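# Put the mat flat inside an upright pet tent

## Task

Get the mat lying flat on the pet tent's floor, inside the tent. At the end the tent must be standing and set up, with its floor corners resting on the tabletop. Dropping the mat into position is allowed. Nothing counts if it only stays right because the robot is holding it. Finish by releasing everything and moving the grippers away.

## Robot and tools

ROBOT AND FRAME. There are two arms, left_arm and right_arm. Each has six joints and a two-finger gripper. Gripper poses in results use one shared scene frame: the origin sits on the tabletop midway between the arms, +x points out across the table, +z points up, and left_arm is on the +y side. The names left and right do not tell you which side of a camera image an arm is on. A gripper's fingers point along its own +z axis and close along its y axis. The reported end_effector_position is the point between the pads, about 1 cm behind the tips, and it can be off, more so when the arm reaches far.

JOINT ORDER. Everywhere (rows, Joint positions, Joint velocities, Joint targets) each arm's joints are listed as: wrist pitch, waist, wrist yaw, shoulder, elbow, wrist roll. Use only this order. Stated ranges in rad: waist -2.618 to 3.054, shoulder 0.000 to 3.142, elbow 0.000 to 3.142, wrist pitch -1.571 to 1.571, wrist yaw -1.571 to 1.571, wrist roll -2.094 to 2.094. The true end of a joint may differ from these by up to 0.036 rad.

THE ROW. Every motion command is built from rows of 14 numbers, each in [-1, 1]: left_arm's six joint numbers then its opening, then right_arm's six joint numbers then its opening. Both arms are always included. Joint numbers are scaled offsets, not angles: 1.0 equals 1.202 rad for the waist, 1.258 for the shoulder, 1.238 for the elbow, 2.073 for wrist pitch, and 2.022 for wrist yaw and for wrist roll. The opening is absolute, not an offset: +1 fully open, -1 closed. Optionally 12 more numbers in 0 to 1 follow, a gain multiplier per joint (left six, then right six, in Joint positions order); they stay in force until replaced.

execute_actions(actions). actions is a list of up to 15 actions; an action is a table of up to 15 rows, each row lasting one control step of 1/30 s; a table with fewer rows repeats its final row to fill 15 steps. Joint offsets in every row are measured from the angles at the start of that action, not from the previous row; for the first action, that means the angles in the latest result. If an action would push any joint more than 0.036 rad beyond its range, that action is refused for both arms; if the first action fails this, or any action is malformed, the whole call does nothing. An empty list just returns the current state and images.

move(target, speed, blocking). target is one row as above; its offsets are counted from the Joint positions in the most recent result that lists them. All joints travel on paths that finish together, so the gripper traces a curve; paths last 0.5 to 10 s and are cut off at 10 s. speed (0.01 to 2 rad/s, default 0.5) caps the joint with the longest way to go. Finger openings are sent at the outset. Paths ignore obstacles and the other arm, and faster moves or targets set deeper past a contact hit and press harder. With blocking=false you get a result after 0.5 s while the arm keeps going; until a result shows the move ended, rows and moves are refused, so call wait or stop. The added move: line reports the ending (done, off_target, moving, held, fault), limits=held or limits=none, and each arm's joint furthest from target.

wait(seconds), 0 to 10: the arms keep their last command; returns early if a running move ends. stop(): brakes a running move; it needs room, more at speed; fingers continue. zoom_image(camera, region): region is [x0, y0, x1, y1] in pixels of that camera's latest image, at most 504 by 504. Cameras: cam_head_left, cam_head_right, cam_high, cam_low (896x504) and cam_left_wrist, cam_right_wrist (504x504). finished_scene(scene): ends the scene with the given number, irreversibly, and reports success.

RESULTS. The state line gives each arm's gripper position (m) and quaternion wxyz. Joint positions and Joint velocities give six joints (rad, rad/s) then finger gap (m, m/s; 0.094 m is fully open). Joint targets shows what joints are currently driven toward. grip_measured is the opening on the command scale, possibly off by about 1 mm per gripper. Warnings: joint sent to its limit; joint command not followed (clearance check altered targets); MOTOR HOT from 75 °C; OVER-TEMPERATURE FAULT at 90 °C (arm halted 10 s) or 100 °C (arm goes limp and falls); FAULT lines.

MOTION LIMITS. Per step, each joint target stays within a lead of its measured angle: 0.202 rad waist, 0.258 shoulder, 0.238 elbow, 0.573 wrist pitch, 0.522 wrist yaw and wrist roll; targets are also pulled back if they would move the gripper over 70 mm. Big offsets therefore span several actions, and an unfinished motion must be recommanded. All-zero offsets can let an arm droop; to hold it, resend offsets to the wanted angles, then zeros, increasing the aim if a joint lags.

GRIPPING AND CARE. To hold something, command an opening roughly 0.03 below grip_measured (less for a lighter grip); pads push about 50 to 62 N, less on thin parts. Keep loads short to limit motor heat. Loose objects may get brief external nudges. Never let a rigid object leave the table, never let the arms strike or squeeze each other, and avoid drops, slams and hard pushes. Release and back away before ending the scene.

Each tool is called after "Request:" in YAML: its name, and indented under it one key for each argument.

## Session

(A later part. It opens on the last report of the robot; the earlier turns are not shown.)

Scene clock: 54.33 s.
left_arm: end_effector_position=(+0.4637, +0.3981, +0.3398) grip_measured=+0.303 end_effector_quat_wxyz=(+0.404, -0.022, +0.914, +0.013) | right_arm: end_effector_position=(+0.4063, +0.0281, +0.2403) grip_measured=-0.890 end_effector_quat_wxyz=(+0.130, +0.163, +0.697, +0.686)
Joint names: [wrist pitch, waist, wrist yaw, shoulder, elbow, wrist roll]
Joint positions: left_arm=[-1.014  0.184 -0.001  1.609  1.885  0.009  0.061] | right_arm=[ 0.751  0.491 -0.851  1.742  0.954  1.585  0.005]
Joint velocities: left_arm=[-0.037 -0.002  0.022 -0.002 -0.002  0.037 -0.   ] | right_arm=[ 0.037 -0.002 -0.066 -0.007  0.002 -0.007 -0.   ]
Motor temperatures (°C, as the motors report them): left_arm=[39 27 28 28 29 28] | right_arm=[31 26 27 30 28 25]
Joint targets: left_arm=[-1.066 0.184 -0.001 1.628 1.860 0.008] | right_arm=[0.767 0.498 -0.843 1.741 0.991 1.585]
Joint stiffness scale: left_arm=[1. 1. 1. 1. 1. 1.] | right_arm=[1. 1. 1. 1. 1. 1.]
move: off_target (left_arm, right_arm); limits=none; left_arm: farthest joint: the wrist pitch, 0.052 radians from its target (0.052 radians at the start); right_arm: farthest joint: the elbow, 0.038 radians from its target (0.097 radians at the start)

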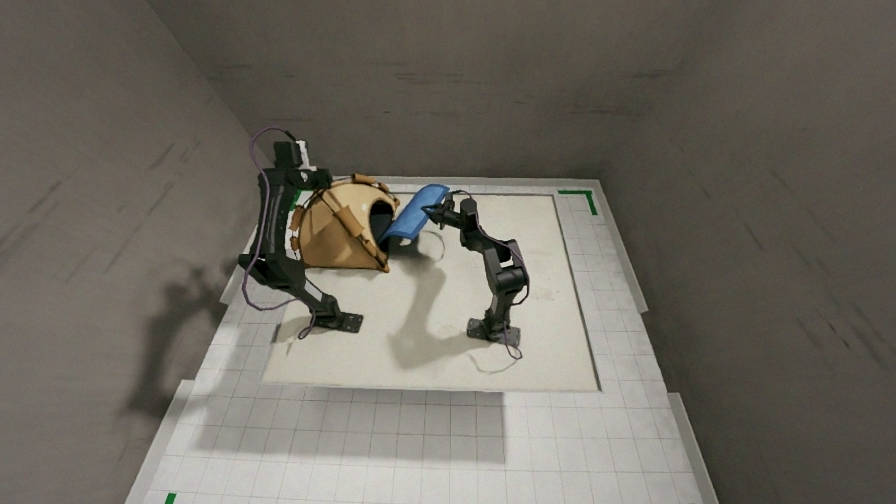

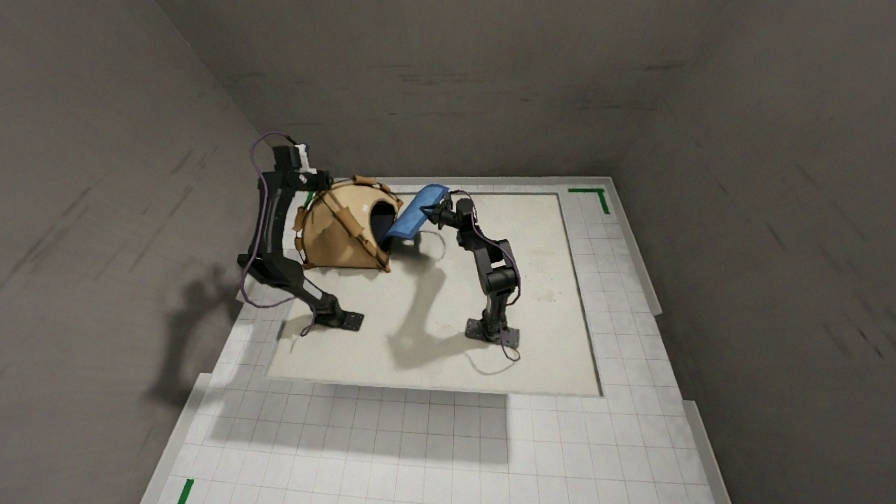

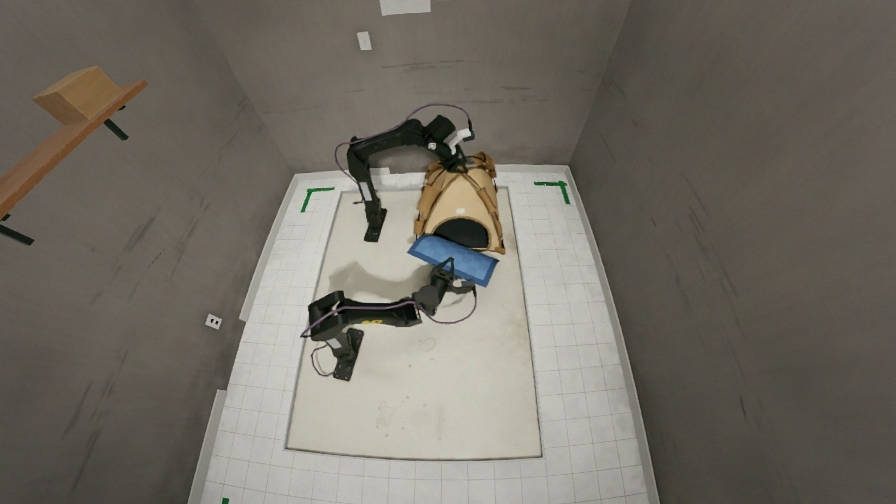

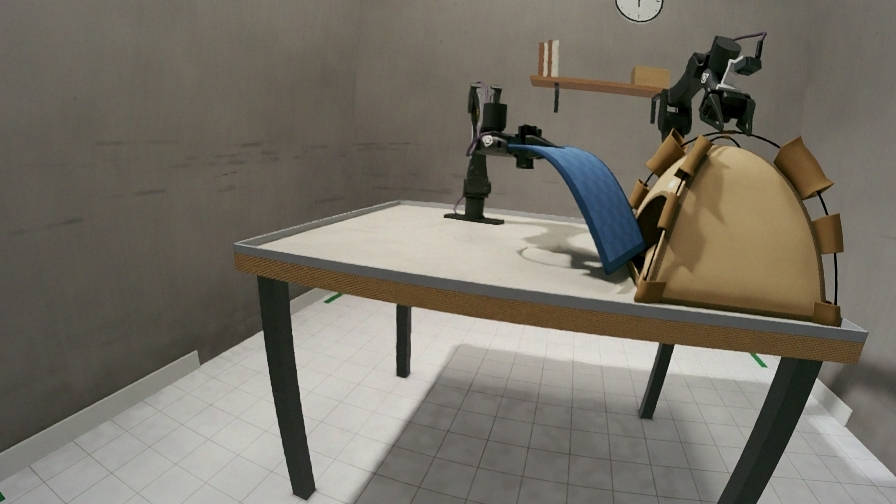

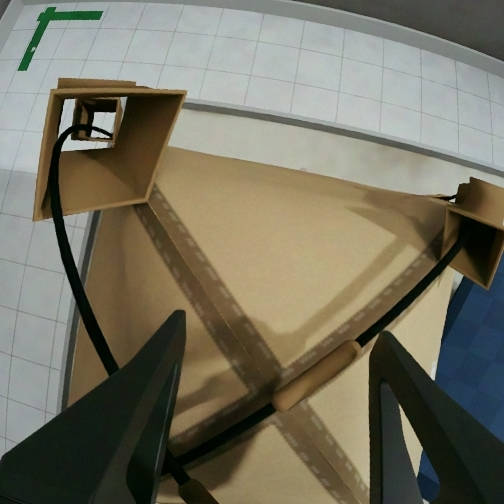

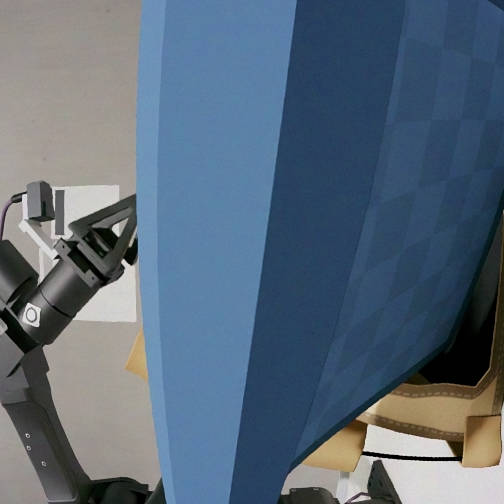

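Request:
move:
  target: [-0.025,0,0,0.015,-0.02,0,0.3,0.02,0,0,0,0.06,-0.17,-0.95]
  speed: 0.25

Scene clock: 57.37 s.
left_arm: end_effector_position=(+0.4637, +0.3981, +0.3398) grip_measured=+0.303 end_effector_quat_wxyz=(+0.404, -0.022, +0.914, +0.013) | right_arm: end_effector_position=(+0.4113, +0.0296, +0.2542) grip_measured=-0.890 end_effector_quat_wxyz=(+0.251, +0.038, +0.707, +0.660)
Joint names: [wrist pitch, waist, wrist yaw, shoulder, elbow, wrist roll]
Joint positions: left_arm=[-1.014  0.184 -0.001  1.609  1.885  0.009  0.061] | right_arm=[ 0.751  0.491 -0.851  1.744  0.991  1.259  0.005]
Joint velocities: left_arm=[-0.022 -0.007 -0.007 -0.007 -0.017 -0.037 -0.001] | right_arm=[-0.095 -0.007  0.007 -0.007  0.007 -0.022  0.001]
Motor temperatures (°C, as the motors report them): left_arm=[39 27 28 28 29 28] | right_arm=[32 26 27 30 28 25]
Joint targets: left_arm=[-1.066 0.184 -0.001 1.628 1.860 0.008] | right_arm=[0.792 0.491 -0.851 1.742 1.028 1.241]
Joint stiffness scale: left_arm=[1. 1. 1. 1. 1. 1.] | right_arm=[1. 1. 1. 1. 1. 1.]
move: off_target (left_arm, right_arm); limits=none; left_arm: farthest joint: the wrist pitch, 0.052 radians from its target (0.052 radians at the start); right_arm: farthest joint: the wrist pitch, 0.042 radians from its target (0.041 radians at the start)

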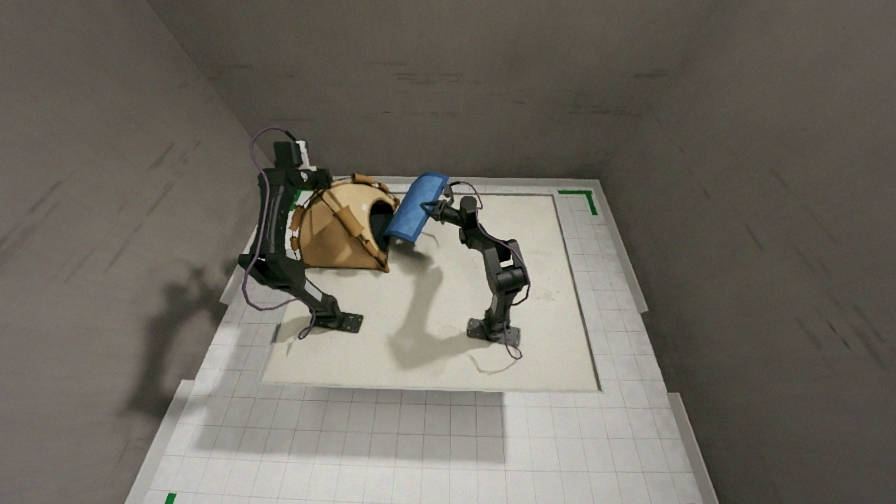

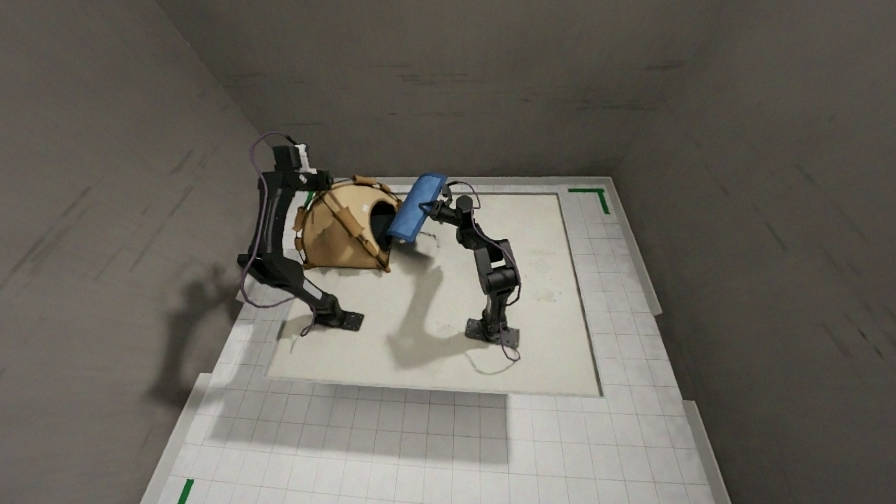

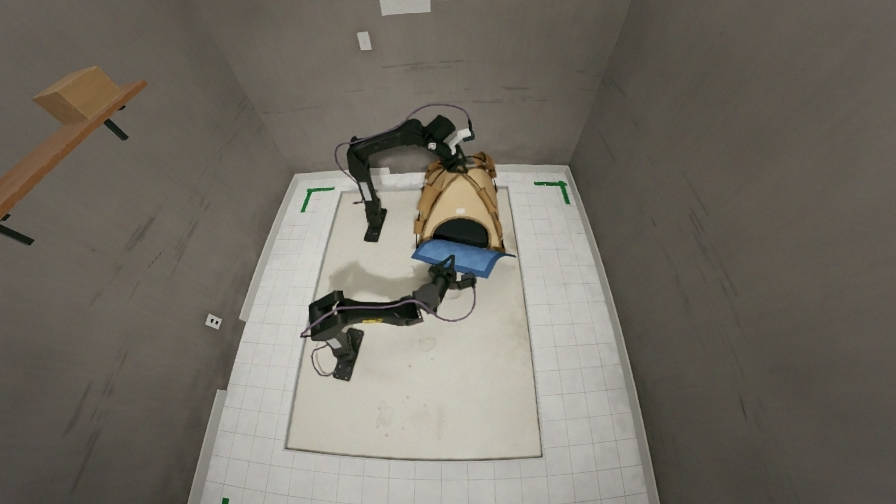

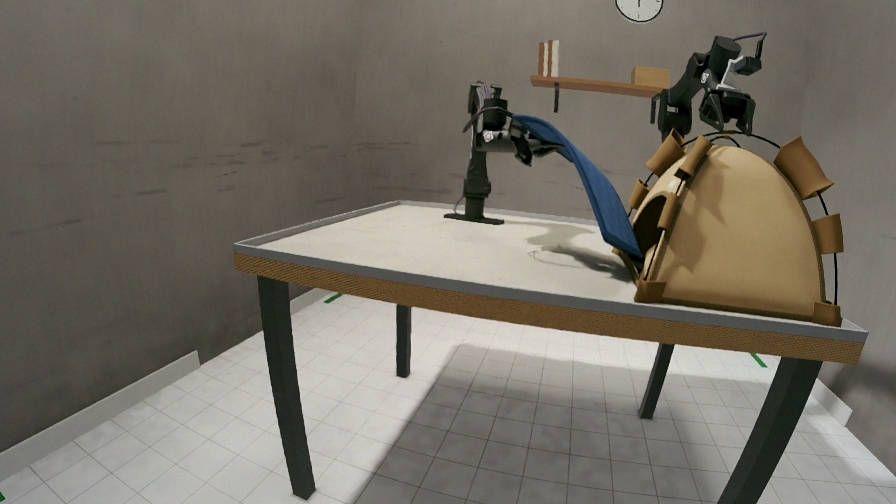

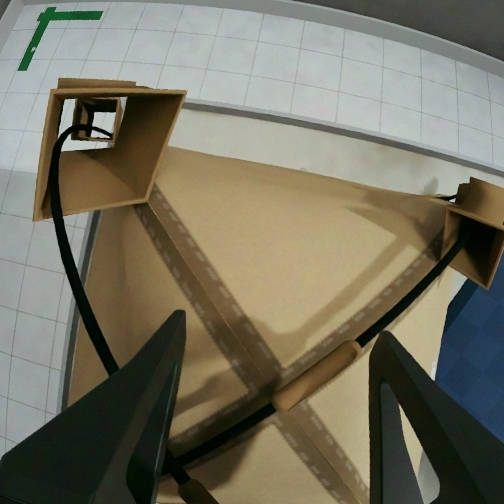

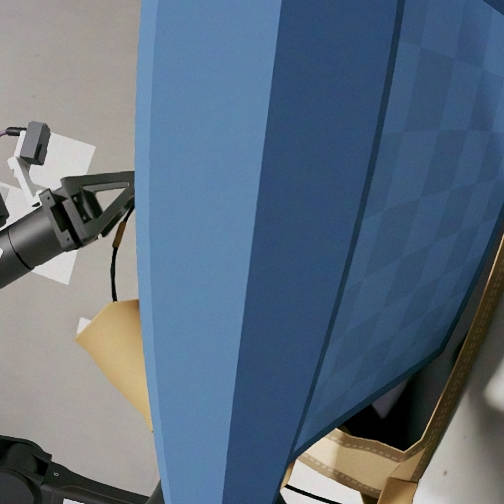

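Request:
move:
  target: [-0.025,0,0,0.015,-0.02,0,0.3,0.02,0.125,0.072,0,0.03,0,-0.95]
  speed: 0.12

Scene clock: 59.50 s.
left_arm: end_effector_position=(+0.4637, +0.3981, +0.3398) grip_measured=+0.303 end_effector_quat_wxyz=(+0.404, -0.022, +0.914, +0.013) | right_arm: end_effector_position=(+0.3917, +0.0772, +0.2536) grip_measured=-0.890 end_effector_quat_wxyz=(+0.248, +0.037, +0.708, +0.660)
Joint names: [wrist pitch, waist, wrist yaw, shoulder, elbow, wrist roll]
Joint positions: left_arm=[-1.014  0.184 -0.001  1.609  1.885  0.009  0.061] | right_arm=[ 0.748  0.634 -0.714  1.744  0.991  1.259  0.005]
Joint velocities: left_arm=[-0.007  0.002  0.066 -0.007 -0.002 -0.022 -0.   ] | right_arm=[-0.051  0.002 -0.051  0.002  0.007 -0.037  0.   ]
Motor temperatures (°C, as the motors report them): left_arm=[39 27 28 28 29 28] | right_arm=[32 26 27 29 29 25]
Joint targets: left_arm=[-1.066 0.184 -0.001 1.628 1.860 0.008] | right_arm=[0.792 0.641 -0.705 1.744 1.028 1.259]
Joint stiffness scale: left_arm=[1. 1. 1. 1. 1. 1.] | right_arm=[1. 1. 1. 1. 1. 1.]
move: off_target (left_arm, right_arm); limits=none; left_arm: farthest joint: the wrist pitch, 0.052 radians from its target (0.052 radians at the start); right_arm: farthest joint: the wrist pitch, 0.044 radians from its target (0.042 radians at the start)

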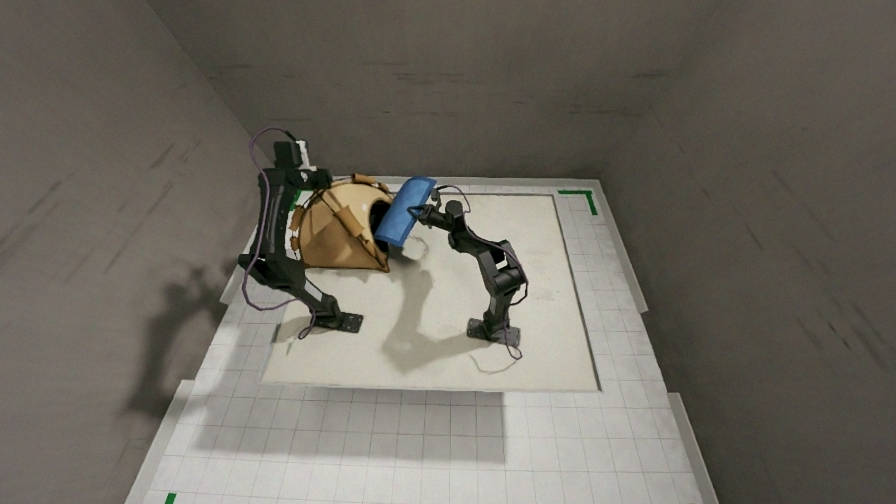

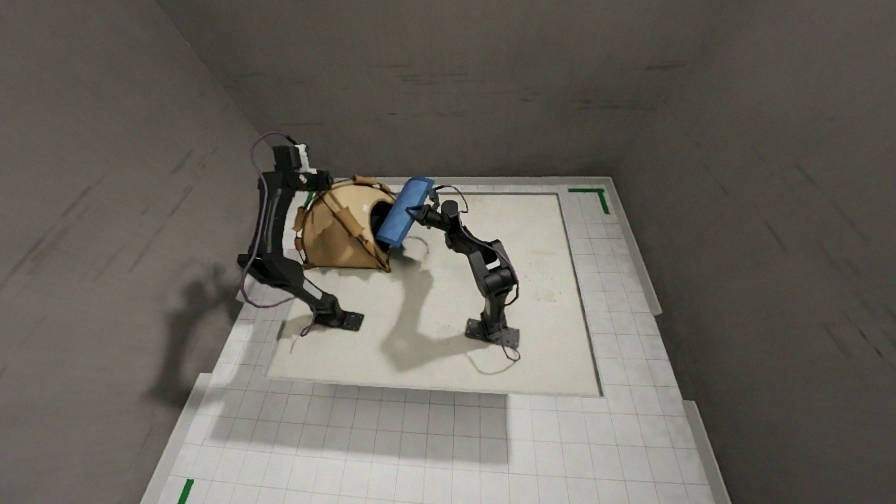

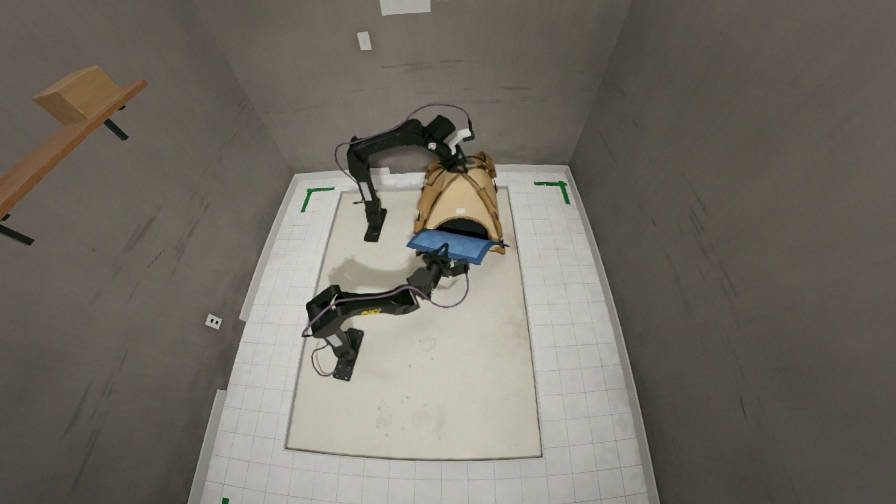

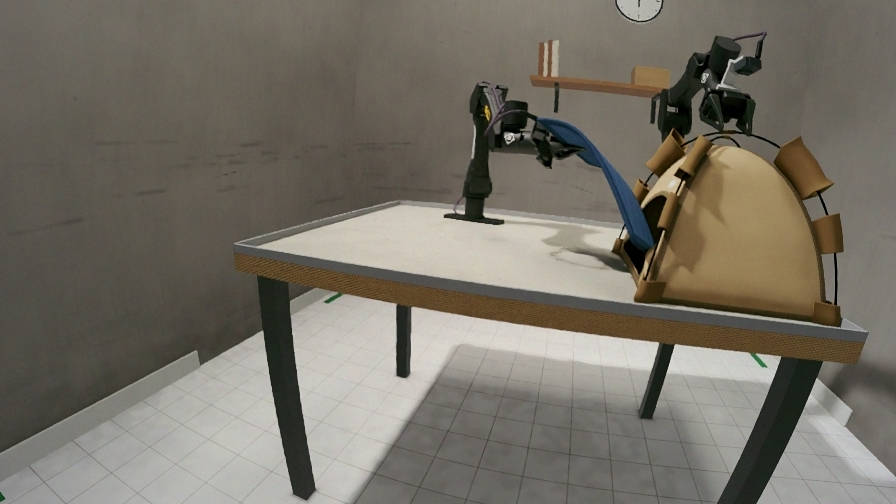

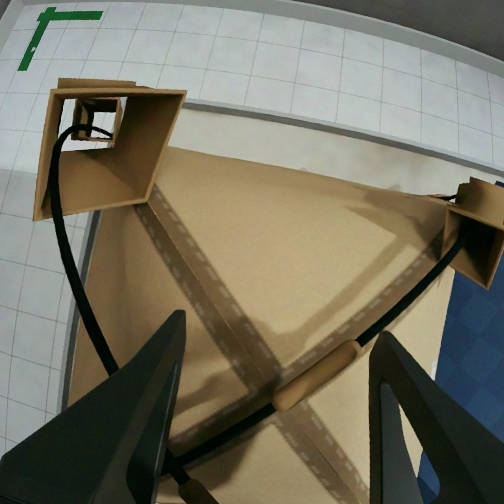

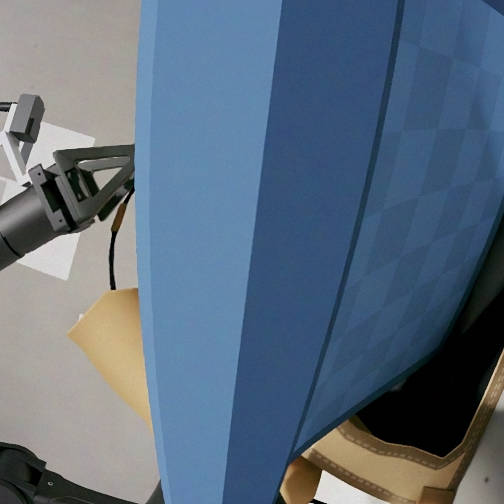

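Request:
move:
  target: [-0.025,0,0,0.015,-0.02,0,0.3,0.118,-0.063,-0.042,0.052,-0.118,0,-0.95]
  speed: 0.2

Request:
move:
  target: [-0.025,0,0,0.015,-0.02,0,0.3,0.2,-0.148,-0.088,0.186,-0.125,0,-0.95]
  speed: 0.2

Scene clock: 61.97 s.
left_arm: end_effector_position=(+0.4637, +0.3981, +0.3398) grip_measured=+0.303 end_effector_quat_wxyz=(+0.404, -0.022, +0.914, +0.013) | right_arm: end_effector_position=(+0.3878, +0.0514, +0.2060) grip_measured=-0.890 end_effector_quat_wxyz=(+0.243, +0.035, +0.709, +0.661)
Joint names: [wrist pitch, waist, wrist yaw, shoulder, elbow, wrist roll]
Joint positions: left_arm=[-1.014  0.184 -0.001  1.609  1.885  0.009  0.061] | right_arm=[ 0.95   0.567 -0.79   1.812  0.85   1.26   0.005]
Joint velocities: left_arm=[ 0.037  0.002 -0.066  0.002  0.017 -0.022 -0.001] | right_arm=[-0.066 -0.012  0.007 -0.022 -0.007 -0.066  0.001]
Motor temperatures (°C, as the motors report them): left_arm=[39 27 28 28 29 28] | right_arm=[33 26 27 29 29 25]
Joint targets: left_arm=[-1.066 0.184 -0.001 1.628 1.860 0.009] | right_arm=[0.993 0.558 -0.799 1.809 0.844 1.259]
Joint stiffness scale: left_arm=[1. 1. 1. 1. 1. 1.] | right_arm=[1. 1. 1. 1. 1. 1.]
move: off_target (left_arm, right_arm); limits=none; left_arm: farthest joint: the wrist pitch, 0.052 radians from its target (0.052 radians at the start); right_arm: farthest joint: the wrist pitch, 0.042 radians from its target (0.245 radians at the start)

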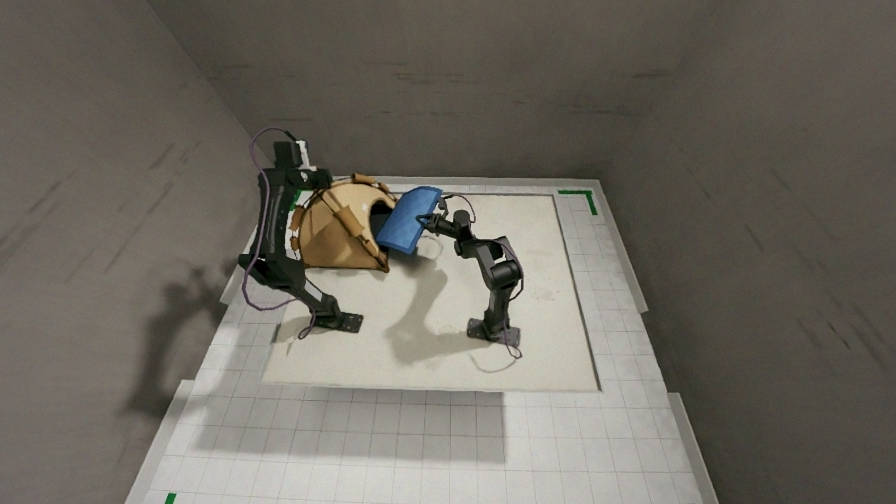

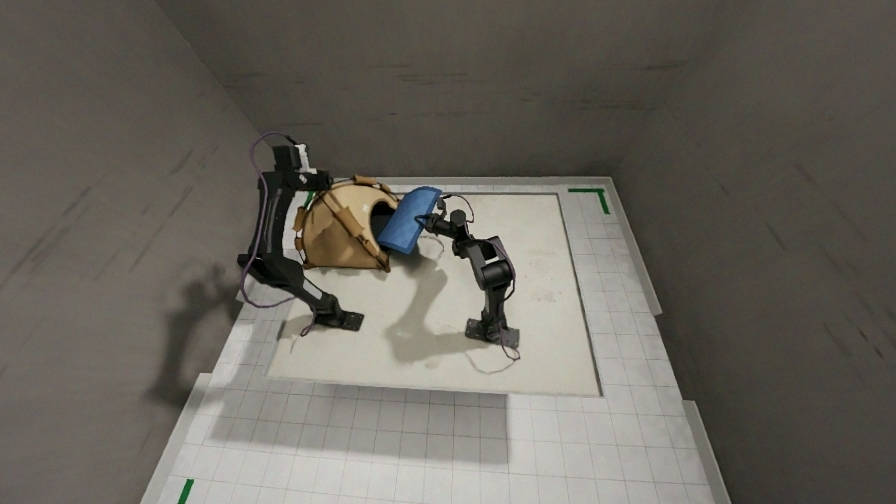

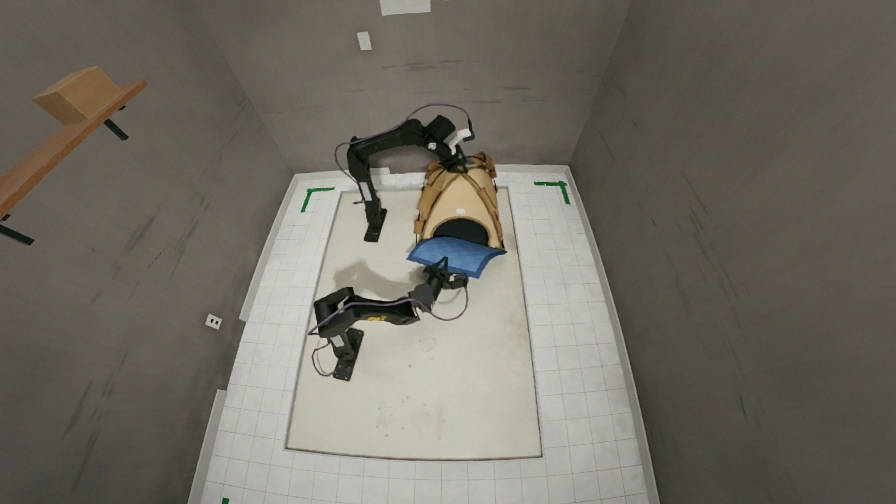

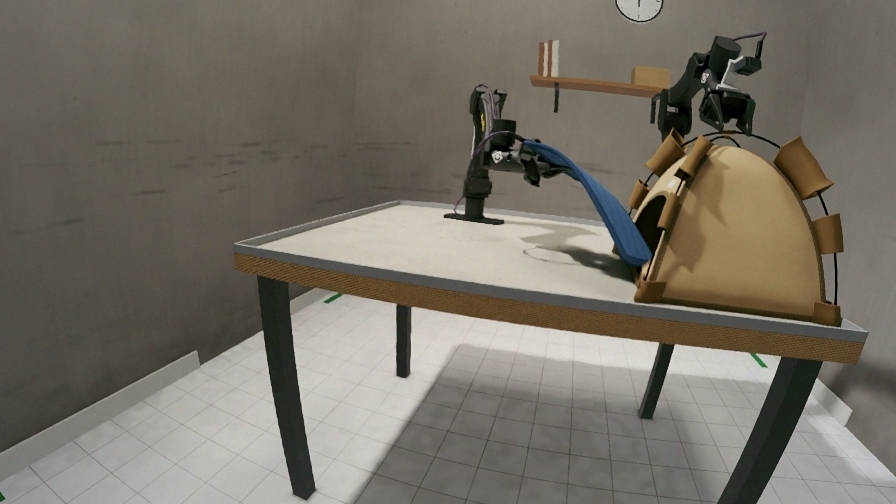

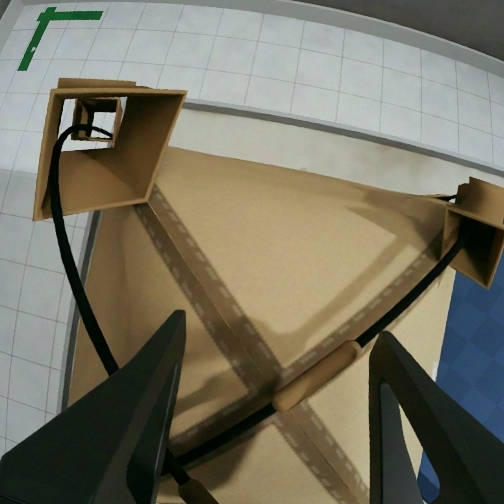

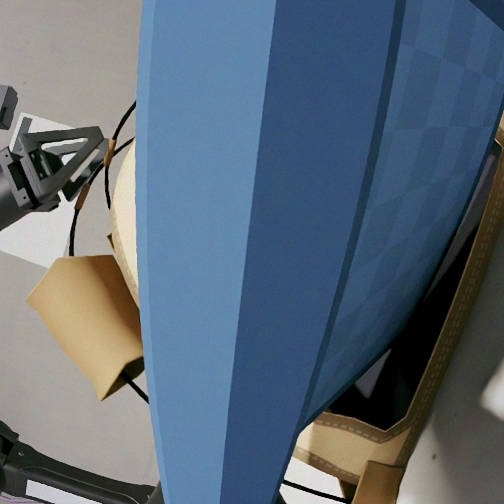

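Scene clock: 64.70 s.
left_arm: end_effector_position=(+0.4637, +0.3981, +0.3398) grip_measured=+0.303 end_effector_quat_wxyz=(+0.404, -0.022, +0.914, +0.013) | right_arm: end_effector_position=(+0.3878, -0.0074, +0.1260) grip_measured=-0.890 end_effector_quat_wxyz=(+0.241, +0.037, +0.709, +0.662)
Joint names: [wrist pitch, waist, wrist yaw, shoulder, elbow, wrist roll]
Joint positions: left_arm=[-1.014  0.184 -0.001  1.609  1.885  0.009  0.061] | right_arm=[ 1.327  0.398 -0.96   2.047  0.707  1.263  0.005]
Joint velocities: left_arm=[-0.022  0.007  0.051 -0.022 -0.002  0.007  0.   ] | right_arm=[ 0.007 -0.007  0.022 -0.007 -0.002 -0.125 -0.001]
Motor temperatures (°C, as the motors report them): left_arm=[39 27 28 28 29 28] | right_arm=[33 26 27 29 28 25]
Joint targets: left_arm=[-1.066 0.184 -0.001 1.628 1.860 0.009] | right_arm=[1.364 0.389 -0.968 2.046 0.696 1.260]
Joint stiffness scale: left_arm=[1. 1. 1. 1. 1. 1.] | right_arm=[1. 1. 1. 1. 1. 1.]
move: off_target (left_arm, right_arm); limits=none; left_arm: farthest joint: the wrist pitch, 0.052 radians from its target (0.052 radians at the start); right_arm: farthest joint: the wrist pitch, 0.038 radians from its target (0.414 radians at the start)

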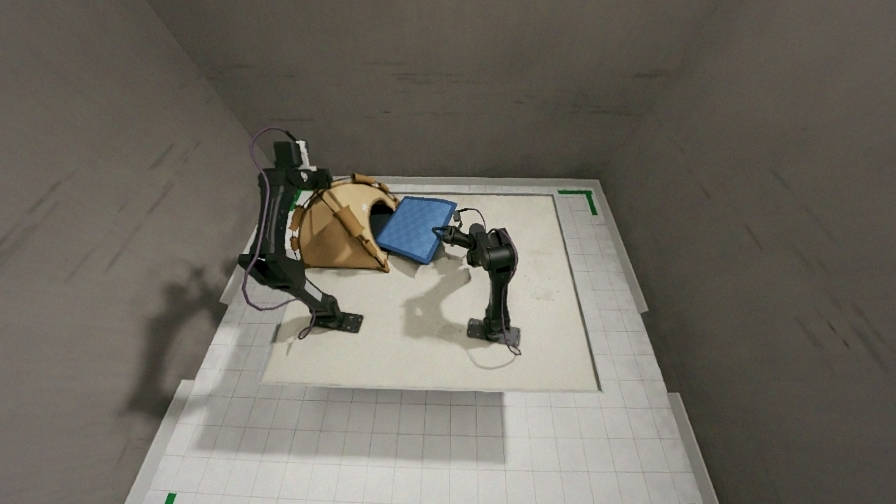

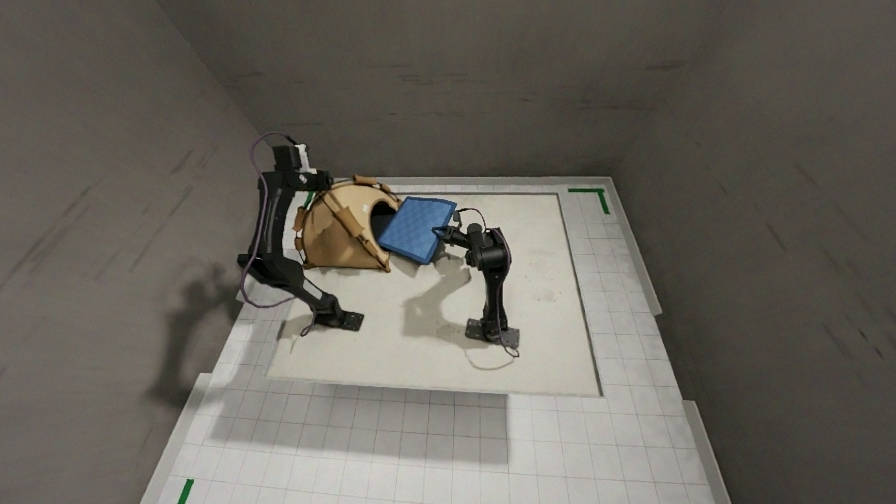

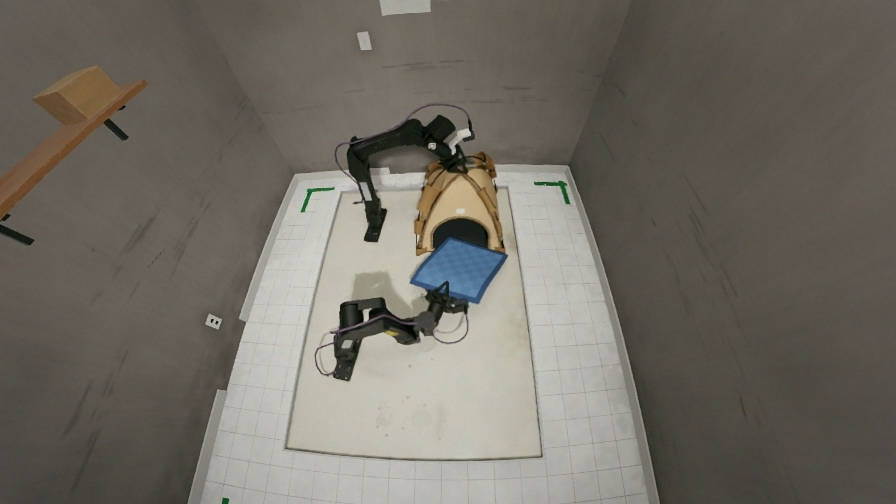

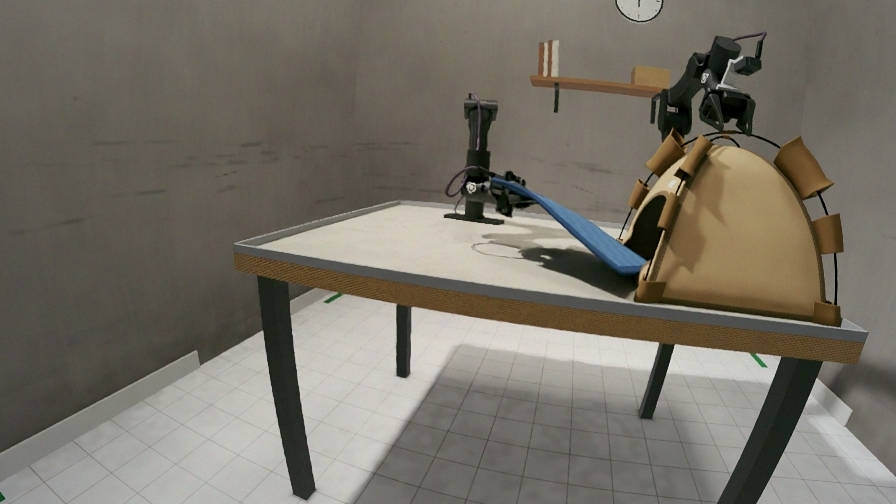

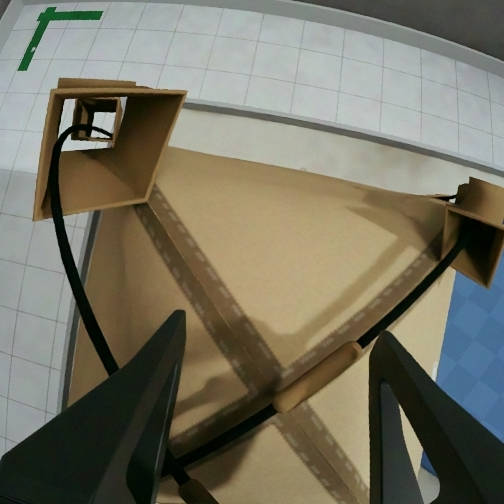

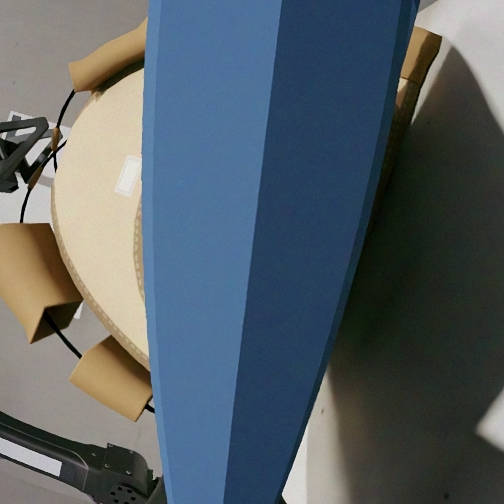

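Request:
move:
  target: [-0.025,0,0,0.015,-0.02,0,0.3,0.018,-0.055,-0.145,0,0,0,-0.95]
  speed: 0.15

Request:
zoom_image:
  camera: "cam_high"
  region: [380,180,540,320]

Scene clock: 67.57 s.
left_arm: end_effector_position=(+0.4609, +0.3980, +0.3367) grip_measured=+0.303 end_effector_quat_wxyz=(+0.397, -0.022, +0.918, +0.013) | right_arm: end_effector_position=(+0.3572, -0.0159, +0.1280) grip_measured=-0.890 end_effector_quat_wxyz=(+0.177, -0.037, +0.706, +0.684)
Joint names: [wrist pitch, waist, wrist yaw, shoulder, elbow, wrist roll]
Joint positions: left_arm=[-1.031  0.184 -0.001  1.609  1.885  0.009  0.061] | right_arm=[ 1.338  0.338 -1.221  2.047  0.707  1.263  0.005]
Joint velocities: left_arm=[ 0.007 -0.022 -0.007 -0.002 -0.002 -0.007  0.002] | right_arm=[-0.037 -0.002 -0.037 -0.007 -0.002  0.051 -0.001]
Motor temperatures (°C, as the motors report them): left_arm=[39 27 28 28 29 28] | right_arm=[33 26 27 29 28 25]
Joint targets: left_arm=[-1.066 0.184 -0.001 1.628 1.860 0.009] | right_arm=[1.364 0.332 -1.253 2.047 0.707 1.263]
Joint stiffness scale: left_arm=[1. 1. 1. 1. 1. 1.] | right_arm=[1. 1. 1. 1. 1. 1.]
move: off_target (left_arm, right_arm); limits=none; left_arm: farthest joint: the wrist pitch, 0.035 radians from its target (0.052 radians at the start); right_arm: farthest joint: the wrist yaw, 0.032 radians from its target (0.293 radians at the start)

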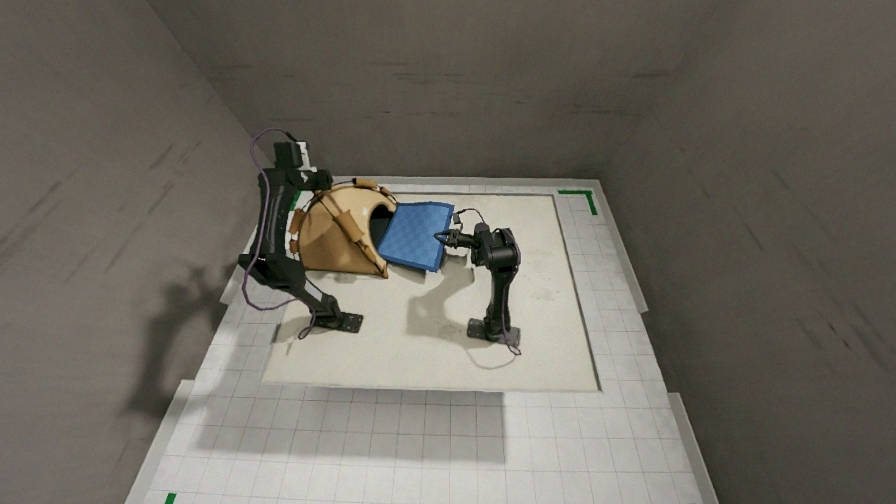

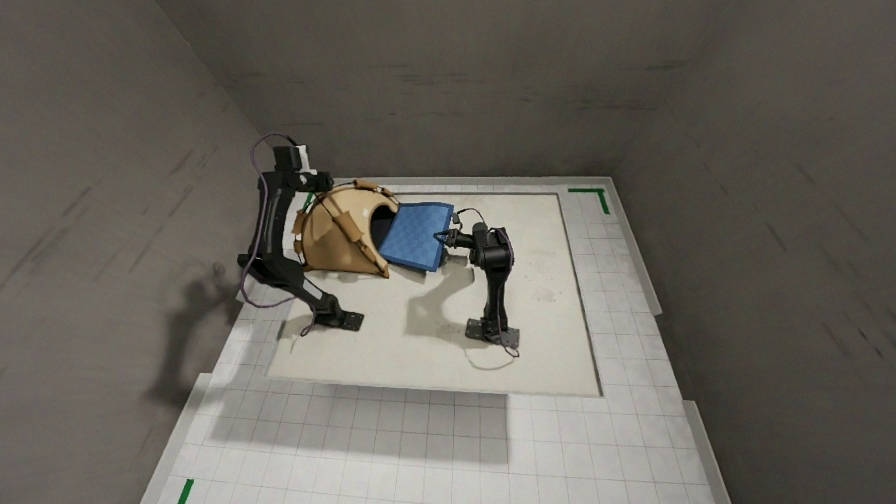

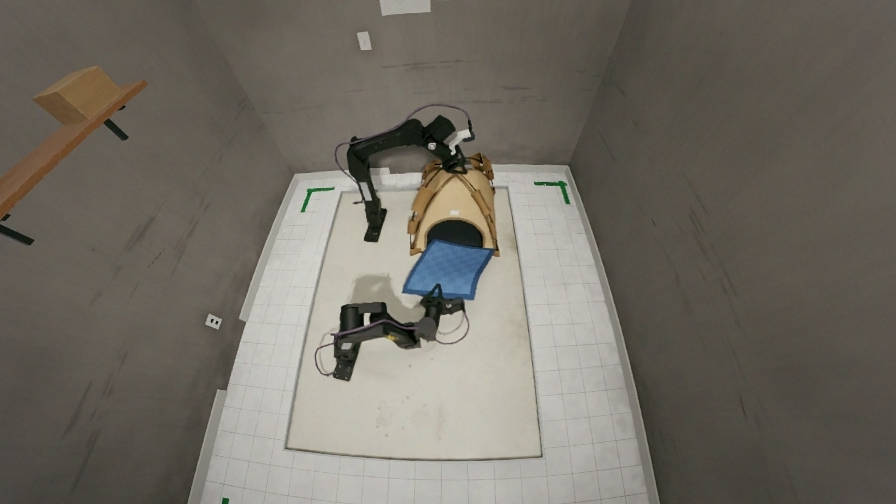

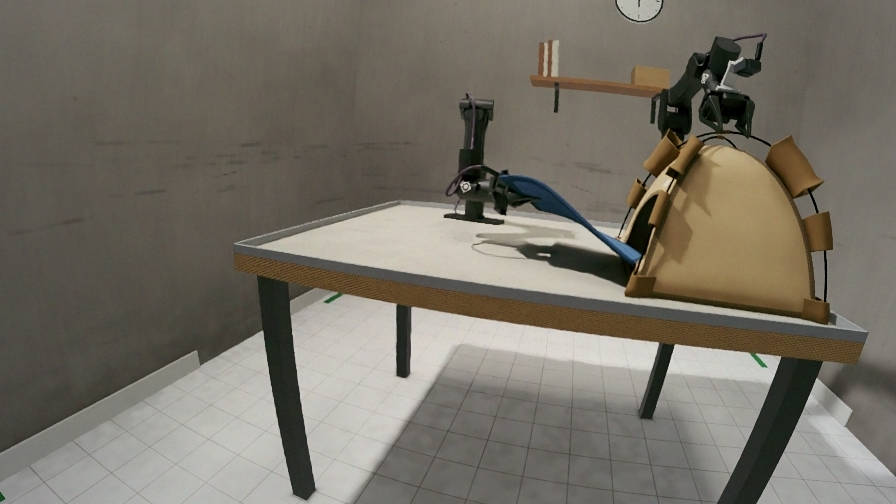

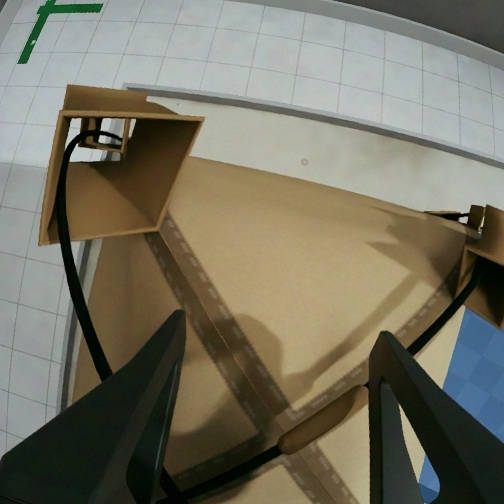

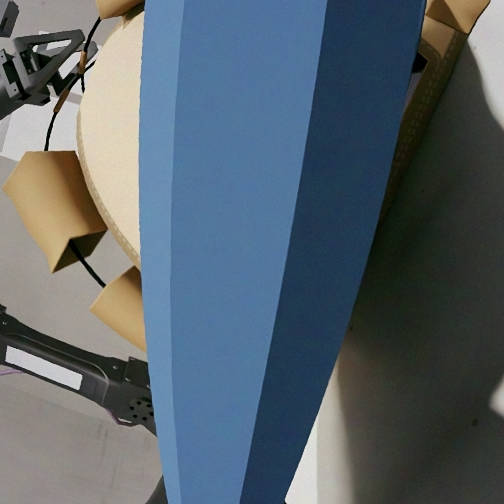

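Region (380, 180, 540, 320) of cam_high's 896x504 image, scaled by 3.150, with more detail than that image has; it fills the top 441 rows of this view, and the rest is white.

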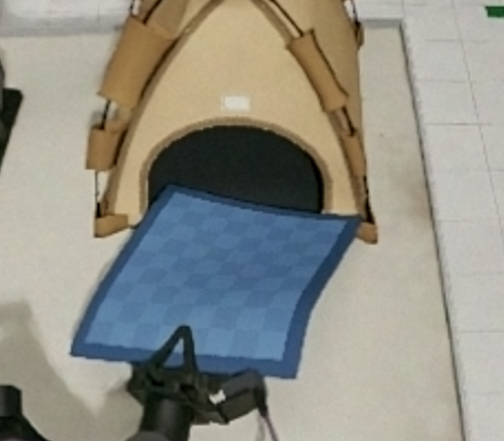

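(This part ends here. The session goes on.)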